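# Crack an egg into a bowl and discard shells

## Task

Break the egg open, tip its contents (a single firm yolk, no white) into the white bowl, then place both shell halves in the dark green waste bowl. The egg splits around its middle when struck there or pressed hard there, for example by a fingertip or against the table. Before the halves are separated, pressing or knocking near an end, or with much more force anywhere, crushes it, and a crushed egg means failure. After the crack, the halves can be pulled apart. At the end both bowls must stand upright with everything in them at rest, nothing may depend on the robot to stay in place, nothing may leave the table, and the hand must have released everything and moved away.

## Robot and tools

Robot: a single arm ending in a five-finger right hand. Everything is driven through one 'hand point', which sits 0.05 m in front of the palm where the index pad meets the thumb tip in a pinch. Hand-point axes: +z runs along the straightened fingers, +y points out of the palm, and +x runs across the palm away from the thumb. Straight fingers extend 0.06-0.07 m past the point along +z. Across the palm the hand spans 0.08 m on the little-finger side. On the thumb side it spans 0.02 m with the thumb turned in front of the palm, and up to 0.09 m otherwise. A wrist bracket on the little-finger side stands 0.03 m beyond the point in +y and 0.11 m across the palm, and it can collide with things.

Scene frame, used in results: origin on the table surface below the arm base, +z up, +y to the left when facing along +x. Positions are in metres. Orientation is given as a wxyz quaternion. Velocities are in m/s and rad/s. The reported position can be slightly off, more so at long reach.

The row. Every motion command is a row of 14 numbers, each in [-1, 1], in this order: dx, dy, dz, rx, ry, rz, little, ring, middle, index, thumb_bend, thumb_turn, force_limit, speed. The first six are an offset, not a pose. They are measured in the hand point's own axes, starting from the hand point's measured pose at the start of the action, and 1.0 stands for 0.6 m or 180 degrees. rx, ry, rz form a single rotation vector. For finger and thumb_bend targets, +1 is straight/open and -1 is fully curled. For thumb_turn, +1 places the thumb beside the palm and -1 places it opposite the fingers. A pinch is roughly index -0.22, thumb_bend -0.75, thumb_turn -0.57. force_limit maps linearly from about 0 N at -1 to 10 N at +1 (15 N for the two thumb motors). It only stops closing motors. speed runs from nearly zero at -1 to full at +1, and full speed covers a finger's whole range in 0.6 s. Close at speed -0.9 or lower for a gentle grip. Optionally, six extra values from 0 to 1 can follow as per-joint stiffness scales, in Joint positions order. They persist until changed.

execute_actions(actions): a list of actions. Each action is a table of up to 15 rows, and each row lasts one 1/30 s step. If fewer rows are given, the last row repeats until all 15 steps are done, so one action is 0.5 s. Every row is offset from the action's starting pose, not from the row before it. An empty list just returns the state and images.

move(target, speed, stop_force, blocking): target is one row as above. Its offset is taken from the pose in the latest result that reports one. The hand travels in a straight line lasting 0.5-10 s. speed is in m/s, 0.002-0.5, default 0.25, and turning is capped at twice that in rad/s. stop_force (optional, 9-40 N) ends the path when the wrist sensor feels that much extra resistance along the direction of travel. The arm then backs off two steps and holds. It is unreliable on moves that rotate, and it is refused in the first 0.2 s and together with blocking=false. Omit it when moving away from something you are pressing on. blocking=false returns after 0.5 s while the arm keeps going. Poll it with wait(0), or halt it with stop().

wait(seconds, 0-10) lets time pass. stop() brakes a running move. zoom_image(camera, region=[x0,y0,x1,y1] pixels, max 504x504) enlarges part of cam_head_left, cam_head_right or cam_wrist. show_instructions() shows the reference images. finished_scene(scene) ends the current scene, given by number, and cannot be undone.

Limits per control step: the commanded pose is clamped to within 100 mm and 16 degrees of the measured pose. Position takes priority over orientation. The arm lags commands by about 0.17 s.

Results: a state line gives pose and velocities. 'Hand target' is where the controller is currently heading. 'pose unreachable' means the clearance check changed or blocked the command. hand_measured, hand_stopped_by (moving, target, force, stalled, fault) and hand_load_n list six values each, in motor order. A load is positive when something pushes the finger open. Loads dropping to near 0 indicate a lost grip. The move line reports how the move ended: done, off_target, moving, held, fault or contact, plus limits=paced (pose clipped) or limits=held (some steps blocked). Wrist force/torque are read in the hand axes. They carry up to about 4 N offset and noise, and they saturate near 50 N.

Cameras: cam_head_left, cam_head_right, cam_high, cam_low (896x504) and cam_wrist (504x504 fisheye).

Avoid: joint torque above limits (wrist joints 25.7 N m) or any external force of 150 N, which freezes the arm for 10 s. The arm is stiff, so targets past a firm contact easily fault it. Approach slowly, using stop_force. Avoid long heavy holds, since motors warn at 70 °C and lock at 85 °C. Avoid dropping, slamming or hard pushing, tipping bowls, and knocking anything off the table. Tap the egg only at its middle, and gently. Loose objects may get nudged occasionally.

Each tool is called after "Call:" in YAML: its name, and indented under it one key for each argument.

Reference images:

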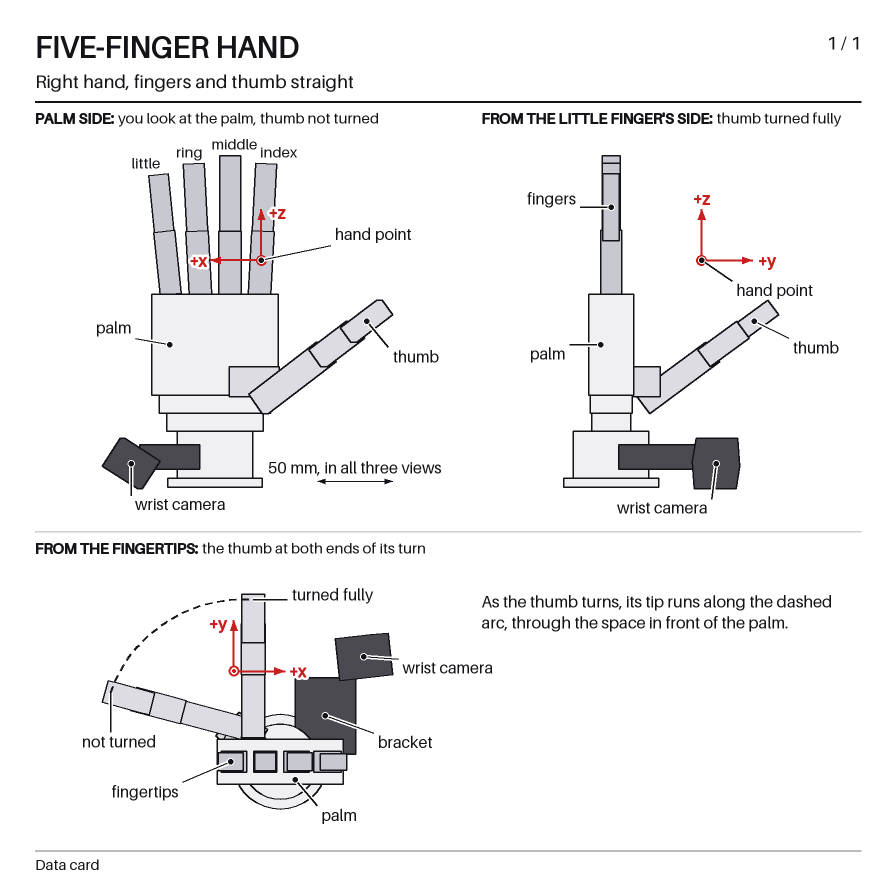

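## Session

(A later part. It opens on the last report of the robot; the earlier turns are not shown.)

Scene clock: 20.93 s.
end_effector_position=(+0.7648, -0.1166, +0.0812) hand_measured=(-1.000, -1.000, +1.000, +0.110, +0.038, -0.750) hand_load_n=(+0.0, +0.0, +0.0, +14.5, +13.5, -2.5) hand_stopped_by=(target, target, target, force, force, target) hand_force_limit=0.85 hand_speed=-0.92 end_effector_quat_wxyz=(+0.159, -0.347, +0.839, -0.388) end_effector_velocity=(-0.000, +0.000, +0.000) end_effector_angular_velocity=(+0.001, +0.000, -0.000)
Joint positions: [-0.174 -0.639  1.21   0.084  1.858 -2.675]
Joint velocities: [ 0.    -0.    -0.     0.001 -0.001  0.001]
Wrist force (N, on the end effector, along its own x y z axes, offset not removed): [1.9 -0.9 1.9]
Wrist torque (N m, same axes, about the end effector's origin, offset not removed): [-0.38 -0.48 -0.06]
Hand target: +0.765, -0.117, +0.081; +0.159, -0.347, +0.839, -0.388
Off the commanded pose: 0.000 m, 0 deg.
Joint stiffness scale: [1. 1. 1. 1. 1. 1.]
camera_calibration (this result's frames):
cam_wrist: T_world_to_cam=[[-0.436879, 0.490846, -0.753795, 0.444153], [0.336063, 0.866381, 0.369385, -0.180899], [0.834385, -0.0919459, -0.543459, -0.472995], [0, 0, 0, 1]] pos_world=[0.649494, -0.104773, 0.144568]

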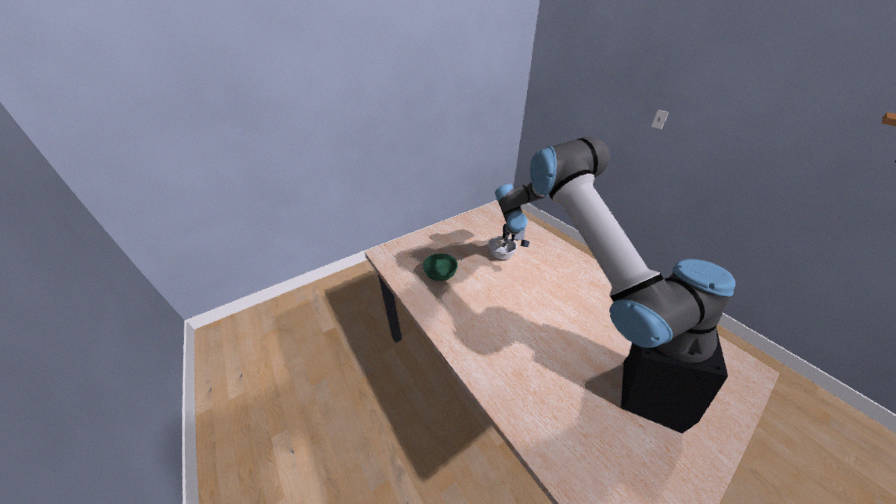

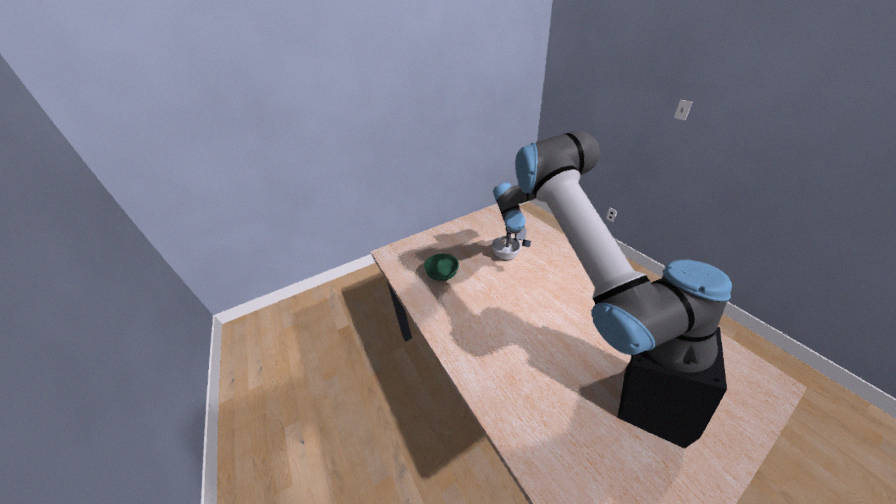

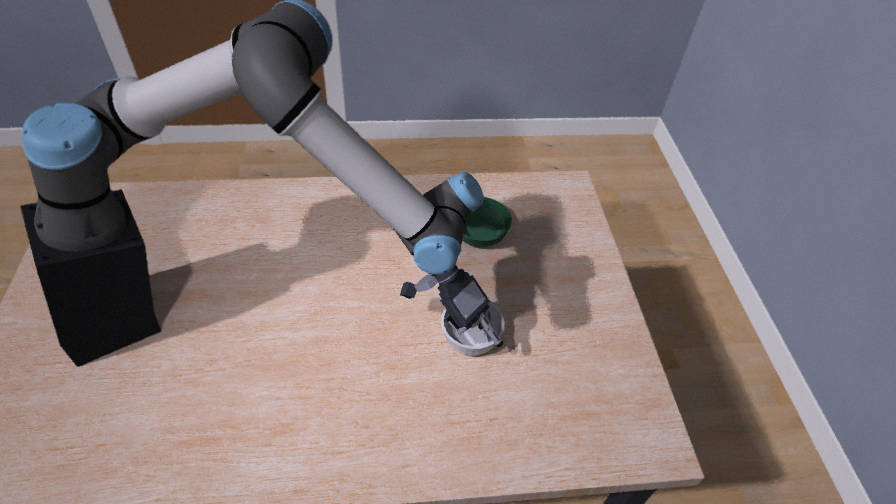

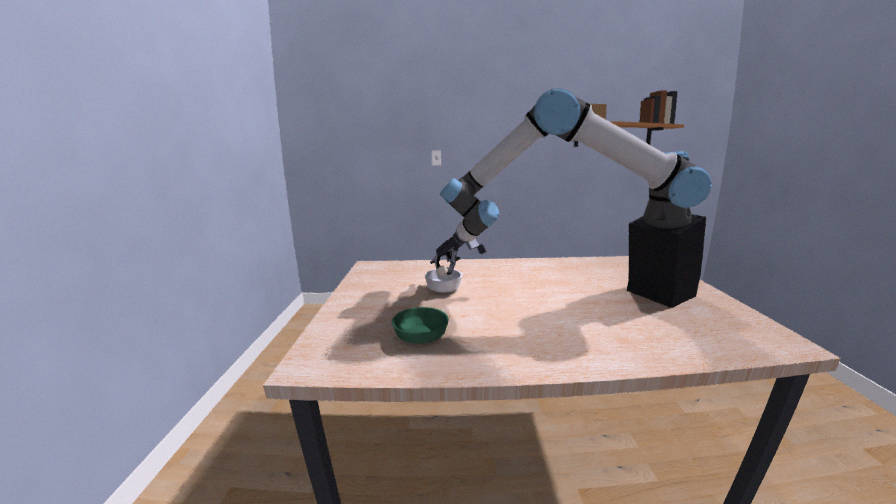

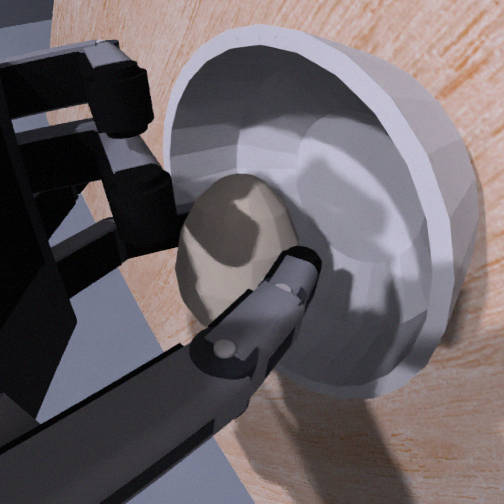

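Call:
execute_actions:
  actions:
    - [[0,-0.04,-0.034,0,0,0,-1,-1,1,-0.15,-0.6,-0.75,0.85,-0.92]]

Call:
move:
  target: [-0.17,0.162,-0.18,0,0,0,-1,-1,1,-0.15,-0.6,-0.75,0.85,-0.92]
  speed: 0.25

Call:
move:
  target: [0,0.092,0.077,0,0,0,-1,-1,1,-0.15,-0.6,-0.75,0.85,-0.92]
  speed: 0.15

Scene clock: 21.80 s.
end_effector_position=(+0.7675, -0.1157, +0.1128) hand_measured=(-1.000, -1.000, +1.000, +0.110, +0.038, -0.750) hand_load_n=(+0.0, +0.0, +0.0, +14.5, +13.5, -2.5) hand_stopped_by=(target, target, target, force, force, target) hand_force_limit=0.85 hand_speed=-0.92 end_effector_quat_wxyz=(+0.161, -0.347, +0.838, -0.390) end_effector_velocity=(-0.014, +0.002, -0.009) end_effector_angular_velocity=(+0.011, +0.035, -0.003)
Joint positions: [-0.179 -0.69   1.22   0.119  1.853 -2.679]
Joint velocities: [-0.002  0.001  0.016  0.019 -0.004 -0.002]
Wrist force (N, on the end effector, along its own x y z axes, offset not removed): [-1.7 -3.2 -0.6]
Wrist torque (N m, same axes, about the end effector's origin, offset not removed): [-0.50 0.14 -0.09]
Hand target: +0.765, -0.117, +0.113; +0.159, -0.347, +0.839, -0.388
Off the commanded pose: 0.003 m, 0 deg.
Joint stiffness scale: [1. 1. 1. 1. 1. 1.]
camera_calibration (this result's frames):
cam_wrist: T_world_to_cam=[[-0.433774, 0.48903, -0.756763, 0.466427], [0.332949, 0.867445, 0.369708, -0.191772], [0.837248, -0.091594, -0.539097, -0.460703], [0, 0, 0, 1]] pos_world=[0.651897, -0.103942, 0.175511]

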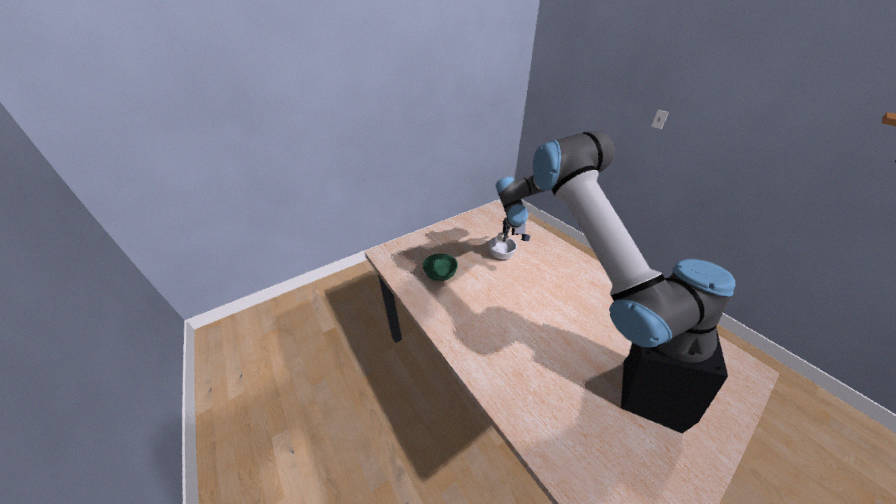

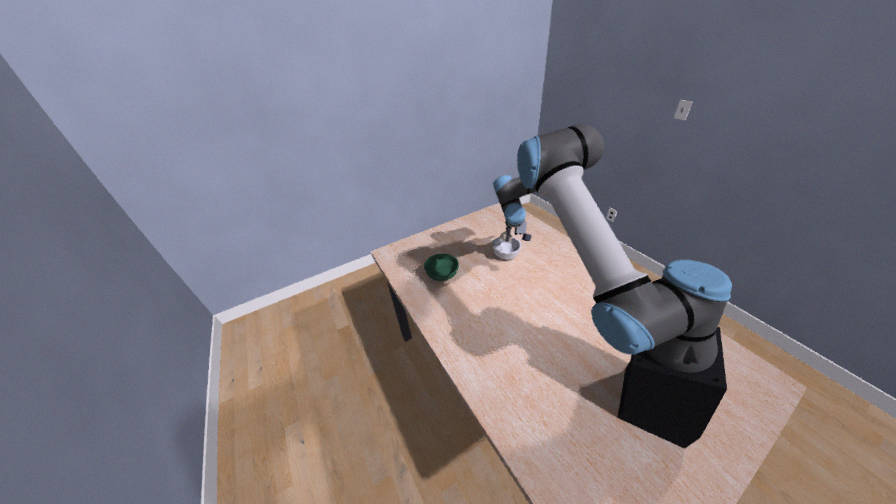

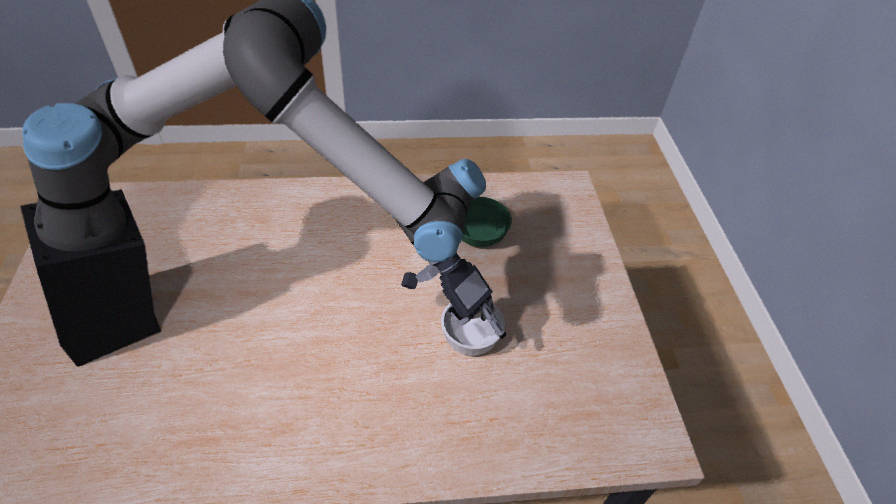

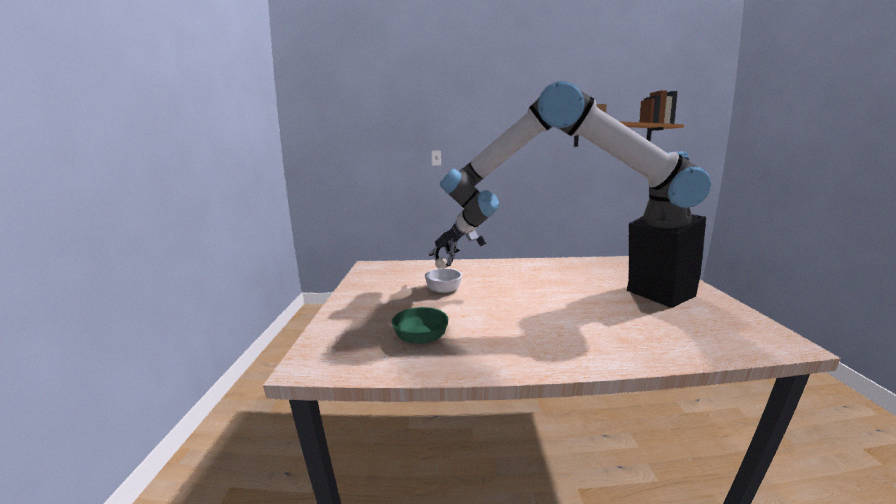

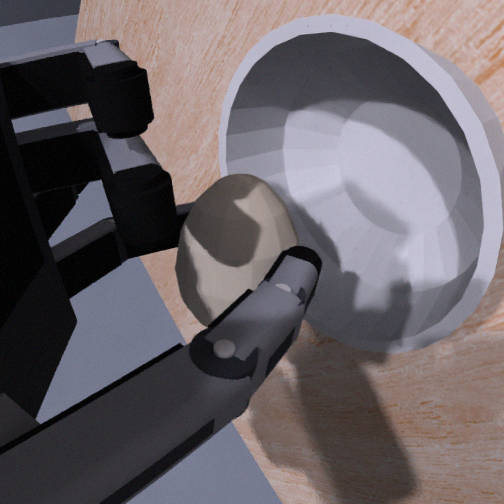

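Scene clock: 23.13 s.
end_effector_position=(+0.7362, +0.0574, +0.1081) hand_measured=(-1.000, -1.000, +1.000, +0.110, +0.038, -0.750) hand_load_n=(+0.0, +0.0, +0.0, +14.5, +13.5, -2.5) hand_stopped_by=(target, target, target, force, force, target) hand_force_limit=0.85 hand_speed=-0.92 end_effector_quat_wxyz=(+0.161, -0.348, +0.838, -0.390) end_effector_velocity=(-0.002, +0.001, -0.001) end_effector_angular_velocity=(-0.004, +0.004, -0.018)
Joint positions: [ 0.101 -0.72   1.271  0.17   2.07  -2.488]
Joint velocities: [ 0.007  0.007 -0.009  0.018  0.019  0.019]
Wrist force (N, on the end effector, along its own x y z axes, offset not removed): [-0.6 -1.5 -0.2]
Wrist torque (N m, same axes, about the end effector's origin, offset not removed): [-0.27 -0.02 -0.07]
Hand target: +0.737, +0.059, +0.108; +0.161, -0.347, +0.838, -0.390
Off the commanded pose: 0.002 m, 0 deg.
Joint stiffness scale: [1. 1. 1. 1. 1. 1.]
move: done
camera_calibration (this result's frames):
cam_wrist: T_world_to_cam=[[-0.434608, 0.488978, -0.756317, 0.365233], [0.332335, 0.867581, 0.369941, -0.329263], [0.83706, -0.0905711, -0.539562, -0.421004], [0, 0, 0, 1]] pos_world=[0.620564, 0.0689403, 0.170882]

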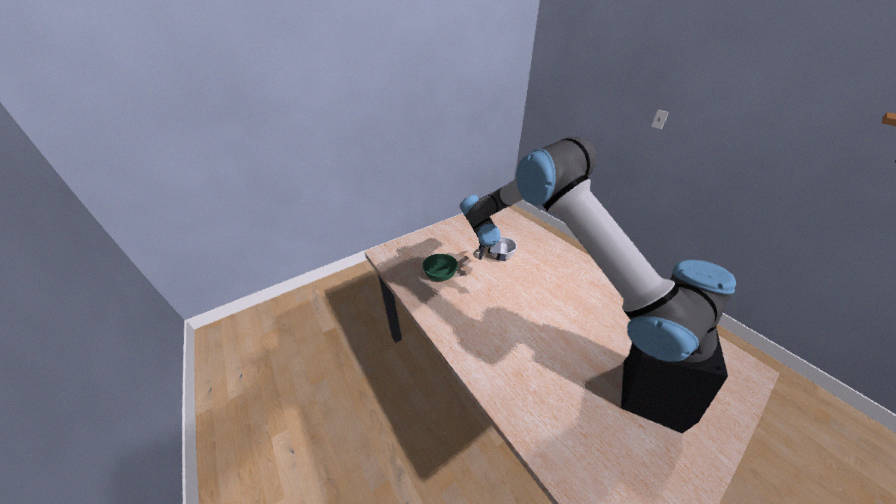

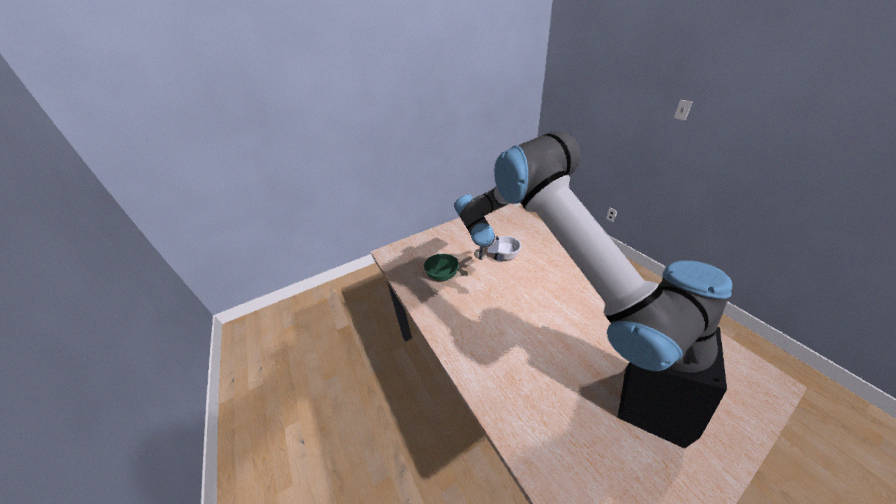

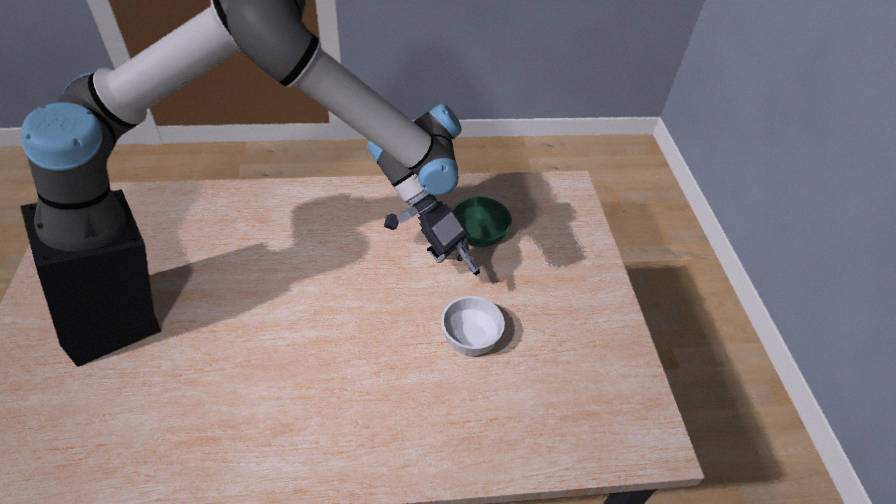

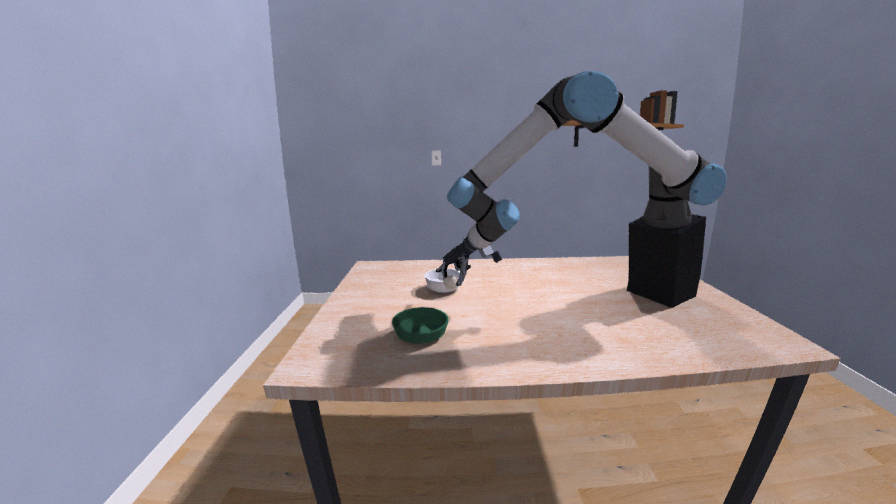

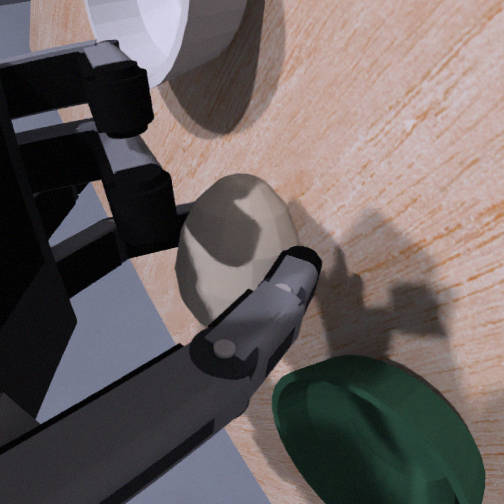

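Scene clock: 24.27 s.
end_effector_position=(+0.7346, +0.0562, +0.0366) hand_measured=(-1.000, -1.000, +1.000, +0.110, +0.038, -0.750) hand_load_n=(+0.0, +0.0, +0.0, +14.5, +13.5, -2.5) hand_stopped_by=(target, target, target, force, force, target) hand_force_limit=0.85 hand_speed=-0.92 end_effector_quat_wxyz=(+0.160, -0.348, +0.838, -0.389) end_effector_velocity=(+0.000, -0.000, -0.002) end_effector_angular_velocity=(-0.001, -0.001, -0.001)
Joint positions: [ 0.111 -0.592  1.227  0.093  2.078 -2.479]
Joint velocities: [ 0.001  0.004 -0.003 -0.001  0.002  0.001]
Wrist force (N, on the end effector, along its own x y z axes, offset not removed): [0.9 -3.4 1.0]
Wrist torque (N m, same axes, about the end effector's origin, offset not removed): [-0.60 -0.29 -0.04]
Hand target: +0.736, +0.058, +0.036; +0.161, -0.348, +0.838, -0.390
Off the commanded pose: 0.002 m, 0 deg.
Joint stiffness scale: [1. 1. 1. 1. 1. 1.]
move: done
camera_calibration (this result's frames):
cam_wrist: T_world_to_cam=[[-0.435828, 0.489618, -0.755201, 0.311852], [0.334126, 0.867138, 0.369366, -0.302594], [0.835712, -0.0913524, -0.541517, -0.457291], [0, 0, 0, 1]] pos_world=[0.619182, 0.0679276, 0.099648]

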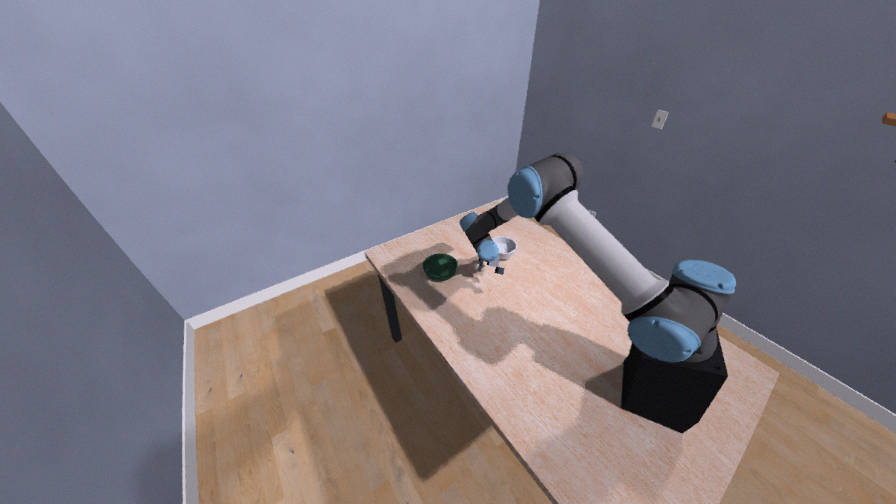

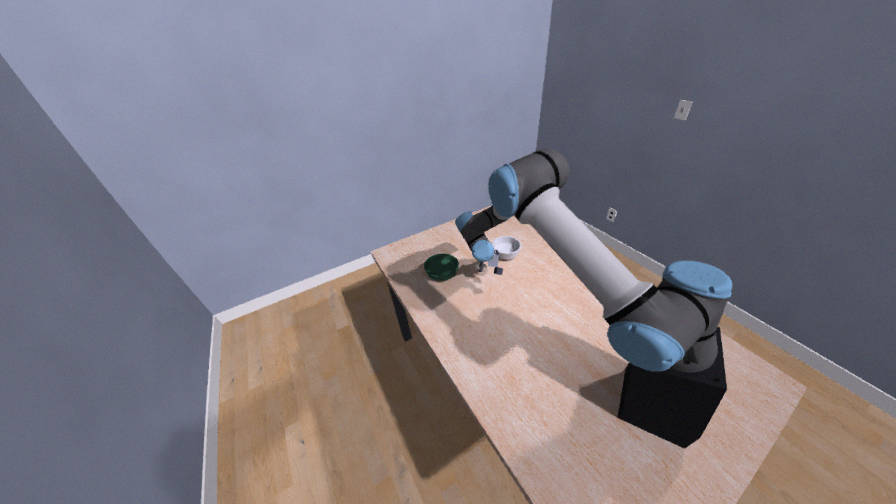

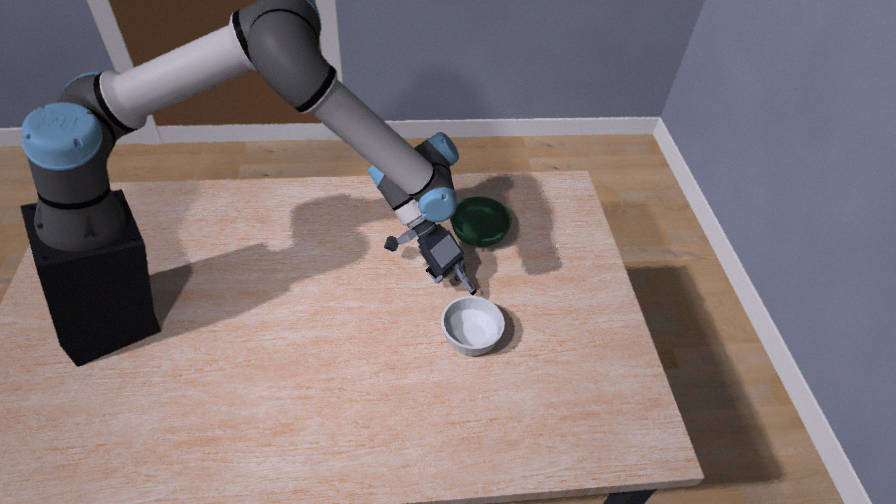

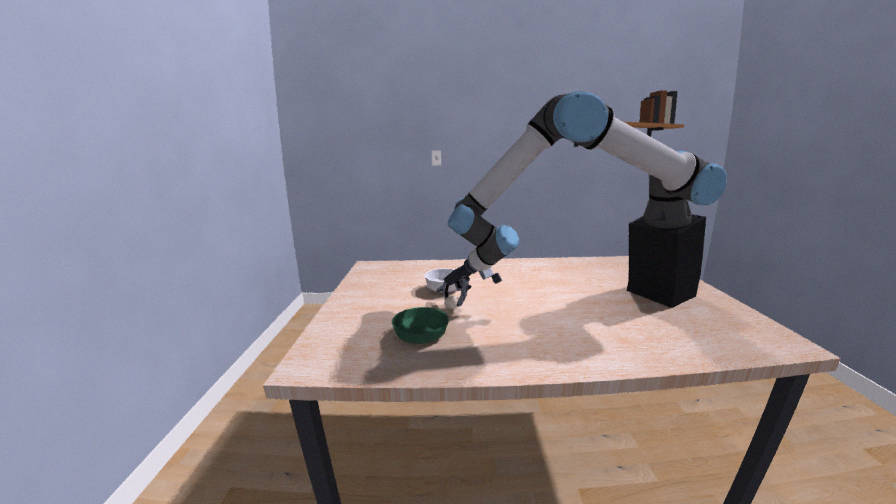

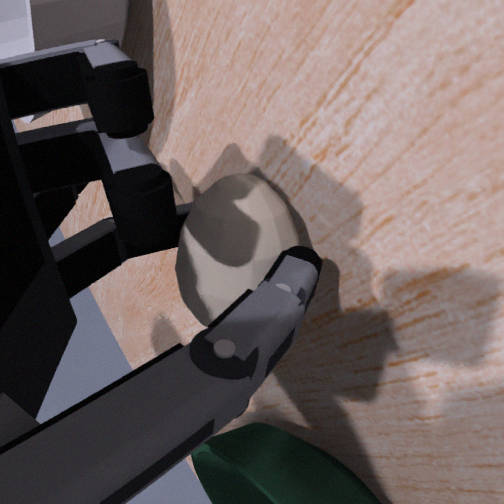

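Press down slowly, 18 N stop.

Call:
move:
  target: [0,0.0255,0.0214,0,0,0,-1,-1,1,-0.15,-0.6,-0.75,0.85,-0.92]
  speed: 0.008
  stop_force: 18

Call:
zoom_image:
  camera: "cam_wrist"
  region: [150, 150, 350, 350]

Scene clock: 27.03 s.
end_effector_position=(+0.7391, +0.0548, +0.0273) hand_measured=(-1.000, -1.000, +1.000, +0.110, +0.038, -0.750) hand_load_n=(+0.0, +0.0, +0.0, +14.0, +13.0, -3.0) hand_stopped_by=(target, target, target, force, force, target) hand_force_limit=0.85 hand_speed=-0.92 end_effector_quat_wxyz=(+0.164, -0.345, +0.837, -0.392) end_effector_velocity=(-0.000, +0.000, -0.000) end_effector_angular_velocity=(+0.000, +0.002, +0.001)
Joint positions: [ 0.111 -0.57   1.211  0.078  2.082 -2.477]
Joint velocities: [ 0.     0.    -0.001  0.002 -0.001 -0.   ]
Wrist force (N, on the end effector, along its own x y z axes, offset not removed): [1.5 -8.4 -7.0]
Wrist torque (N m, same axes, about the end effector's origin, offset not removed): [-0.51 -0.07 -0.03]
Hand target: +0.738, +0.055, +0.027; +0.163, -0.345, +0.837, -0.391
Off the commanded pose: 0.012 m, 1 deg.
Joint stiffness scale: [1. 1. 1. 1. 1. 1.]
move: contact
camera_calibration (this result's frames):
cam_wrist: T_world_to_cam=[[-0.42644, 0.489216, -0.7608, 0.300742], [0.332091, 0.867052, 0.371397, -0.298034], [0.841347, -0.0942761, -0.53221, -0.470454], [0, 0, 0, 1]] pos_world=[0.623038, 0.0669306, 0.0891126]

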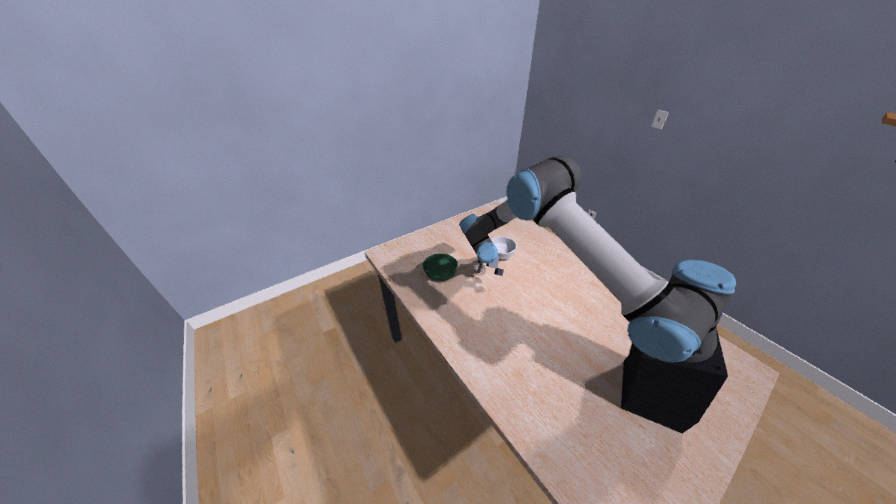

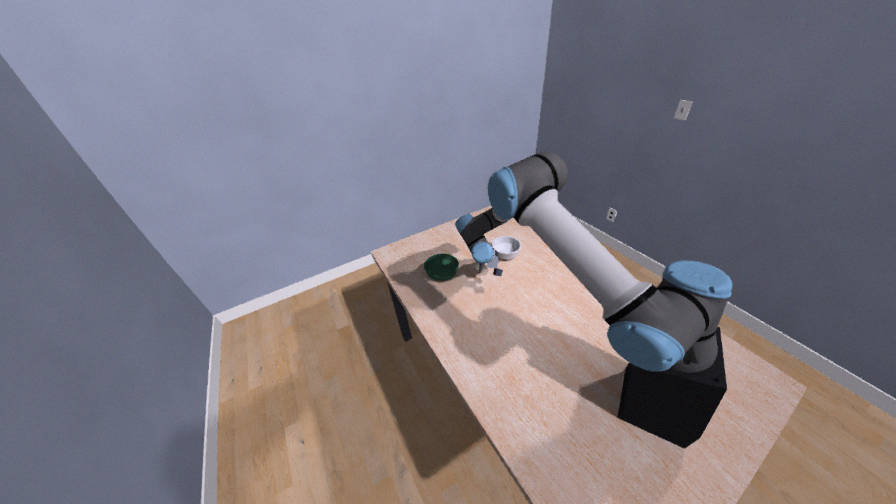

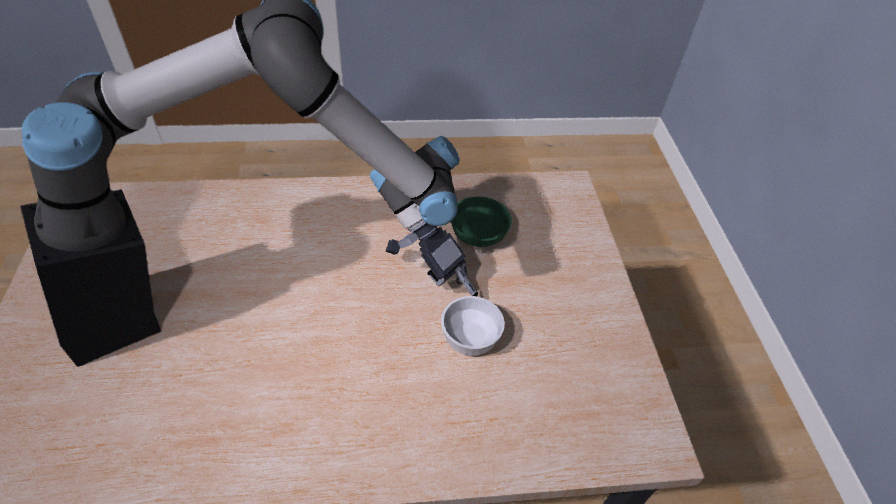

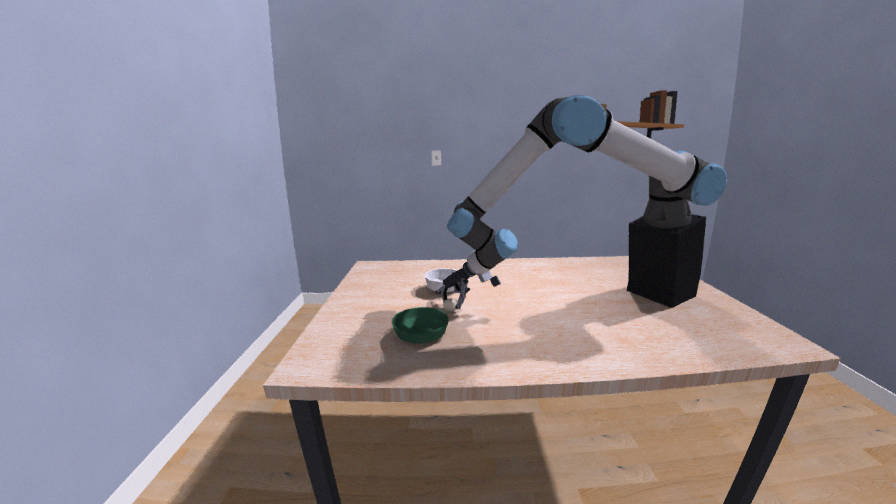

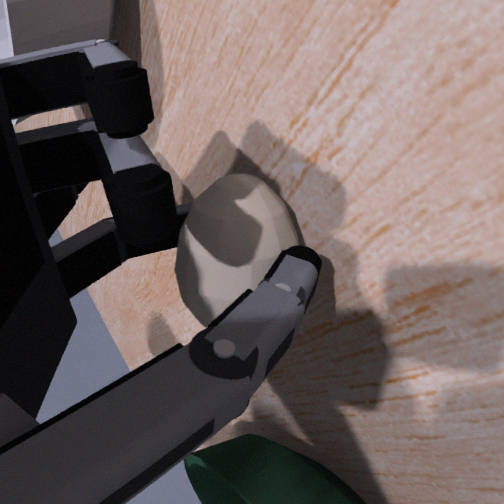

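Region (150, 150, 350, 350) of cam_wrist's 504x504 image, scaled by 2.520, with more detail than that image has.

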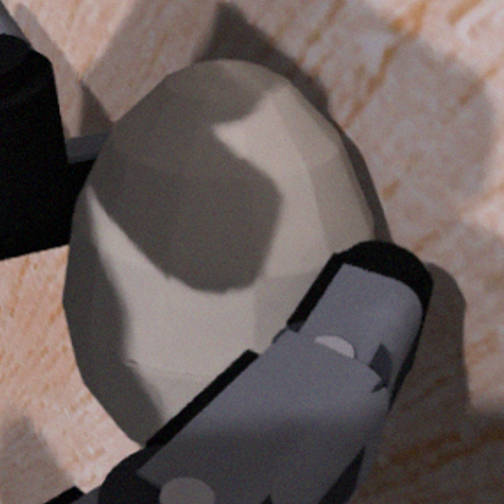

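Call:
move:
  target: [0,0.015,0.0126,0,0,0,-1,-1,1,-0.15,-0.6,-0.75,0.85,-0.92]
  speed: 0.006
  stop_force: 16

Call:
zoom_image:
  camera: "cam_wrist"
  region: [150, 150, 350, 350]

Scene clock: 31.60 s.
end_effector_position=(+0.7448, +0.0542, +0.0272) hand_measured=(-1.000, -1.000, +1.000, +0.110, +0.038, -0.750) hand_load_n=(+0.0, +0.0, +0.0, +13.5, +12.5, -3.0) hand_stopped_by=(target, target, target, force, force, target) hand_force_limit=0.85 hand_speed=-0.92 end_effector_quat_wxyz=(+0.169, -0.341, +0.836, -0.395) end_effector_velocity=(+0.000, +0.000, +0.000) end_effector_angular_velocity=(+0.002, -0.001, -0.002)
Joint positions: [ 0.111 -0.564  1.2    0.07   2.085 -2.476]
Joint velocities: [ 0.    -0.    -0.     0.001 -0.001  0.003]
Wrist force (N, on the end effector, along its own x y z axes, offset not removed): [3.4 -9.1 -8.0]
Wrist torque (N m, same axes, about the end effector's origin, offset not removed): [-0.60 -0.36 0.14]
Hand target: +0.744, +0.054, +0.027; +0.168, -0.342, +0.836, -0.395
Off the commanded pose: 0.013 m, 1 deg.
Joint stiffness scale: [1. 1. 1. 1. 1. 1.]
move: contact
camera_calibration (this result's frames):
cam_wrist: T_world_to_cam=[[-0.415488, 0.488557, -0.767256, 0.295476], [0.328427, 0.867184, 0.374335, -0.296647], [0.848237, -0.0964554, -0.52076, -0.480695], [0, 0, 0, 1]] pos_world=[0.627937, 0.0665256, 0.0874241]

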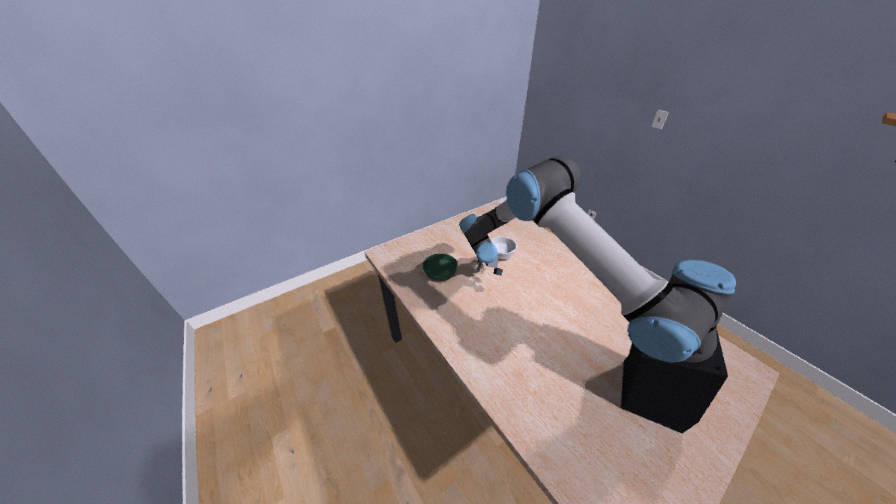

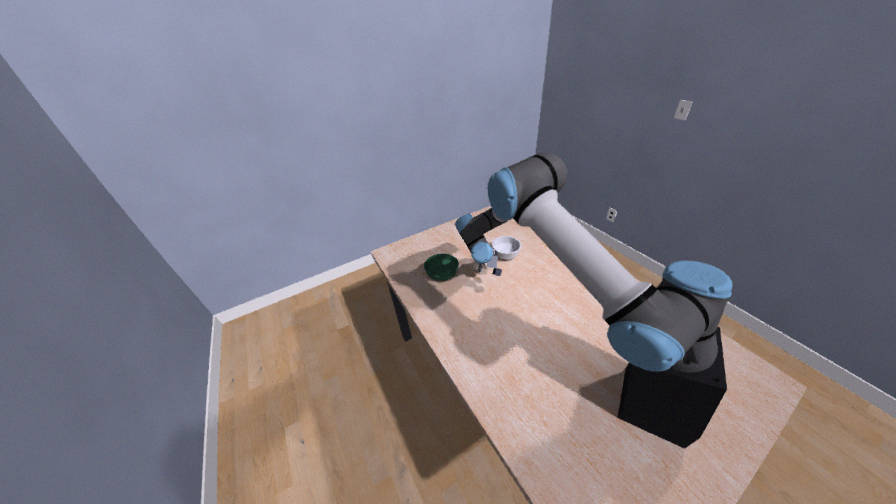

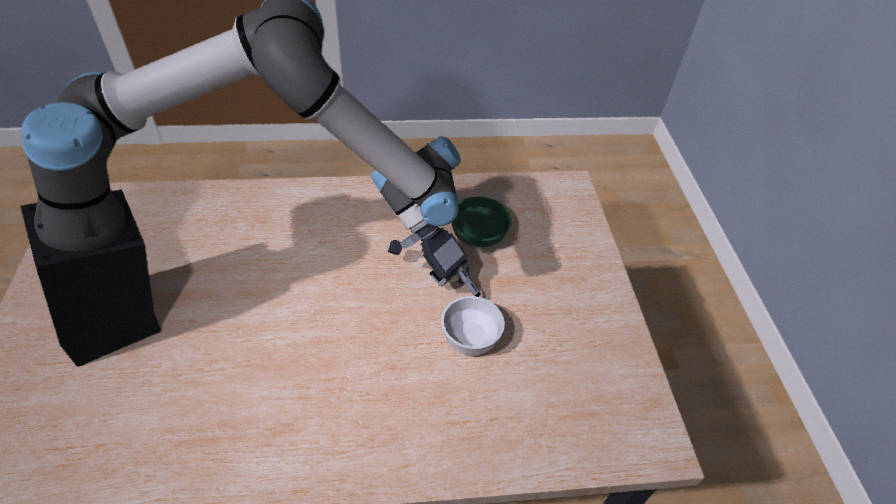

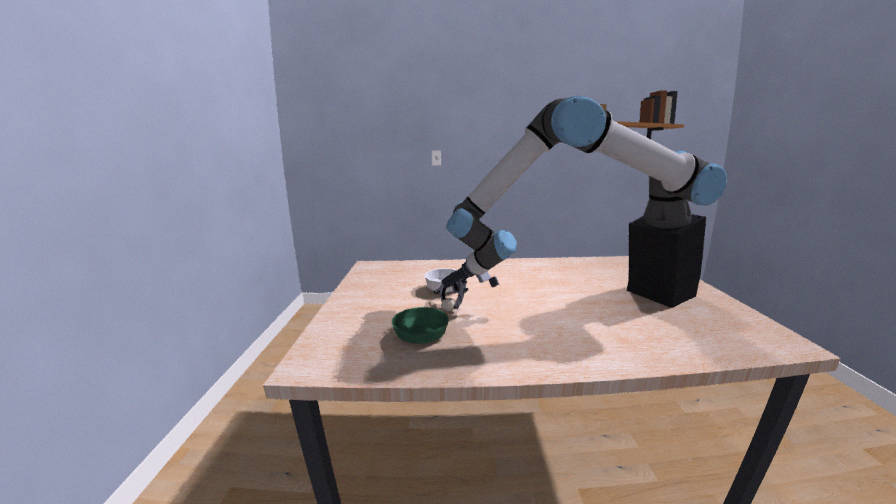

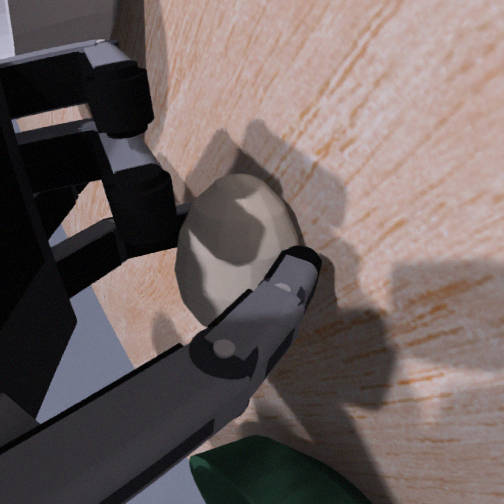

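Region (150, 150, 350, 350) of cam_wrist's 504x504 image, scaled by 2.520, with more detail than that image has.

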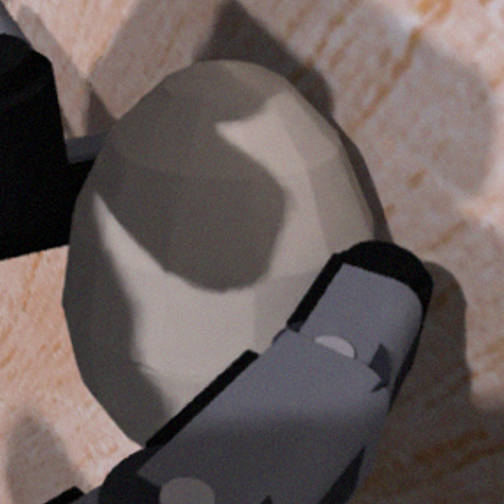

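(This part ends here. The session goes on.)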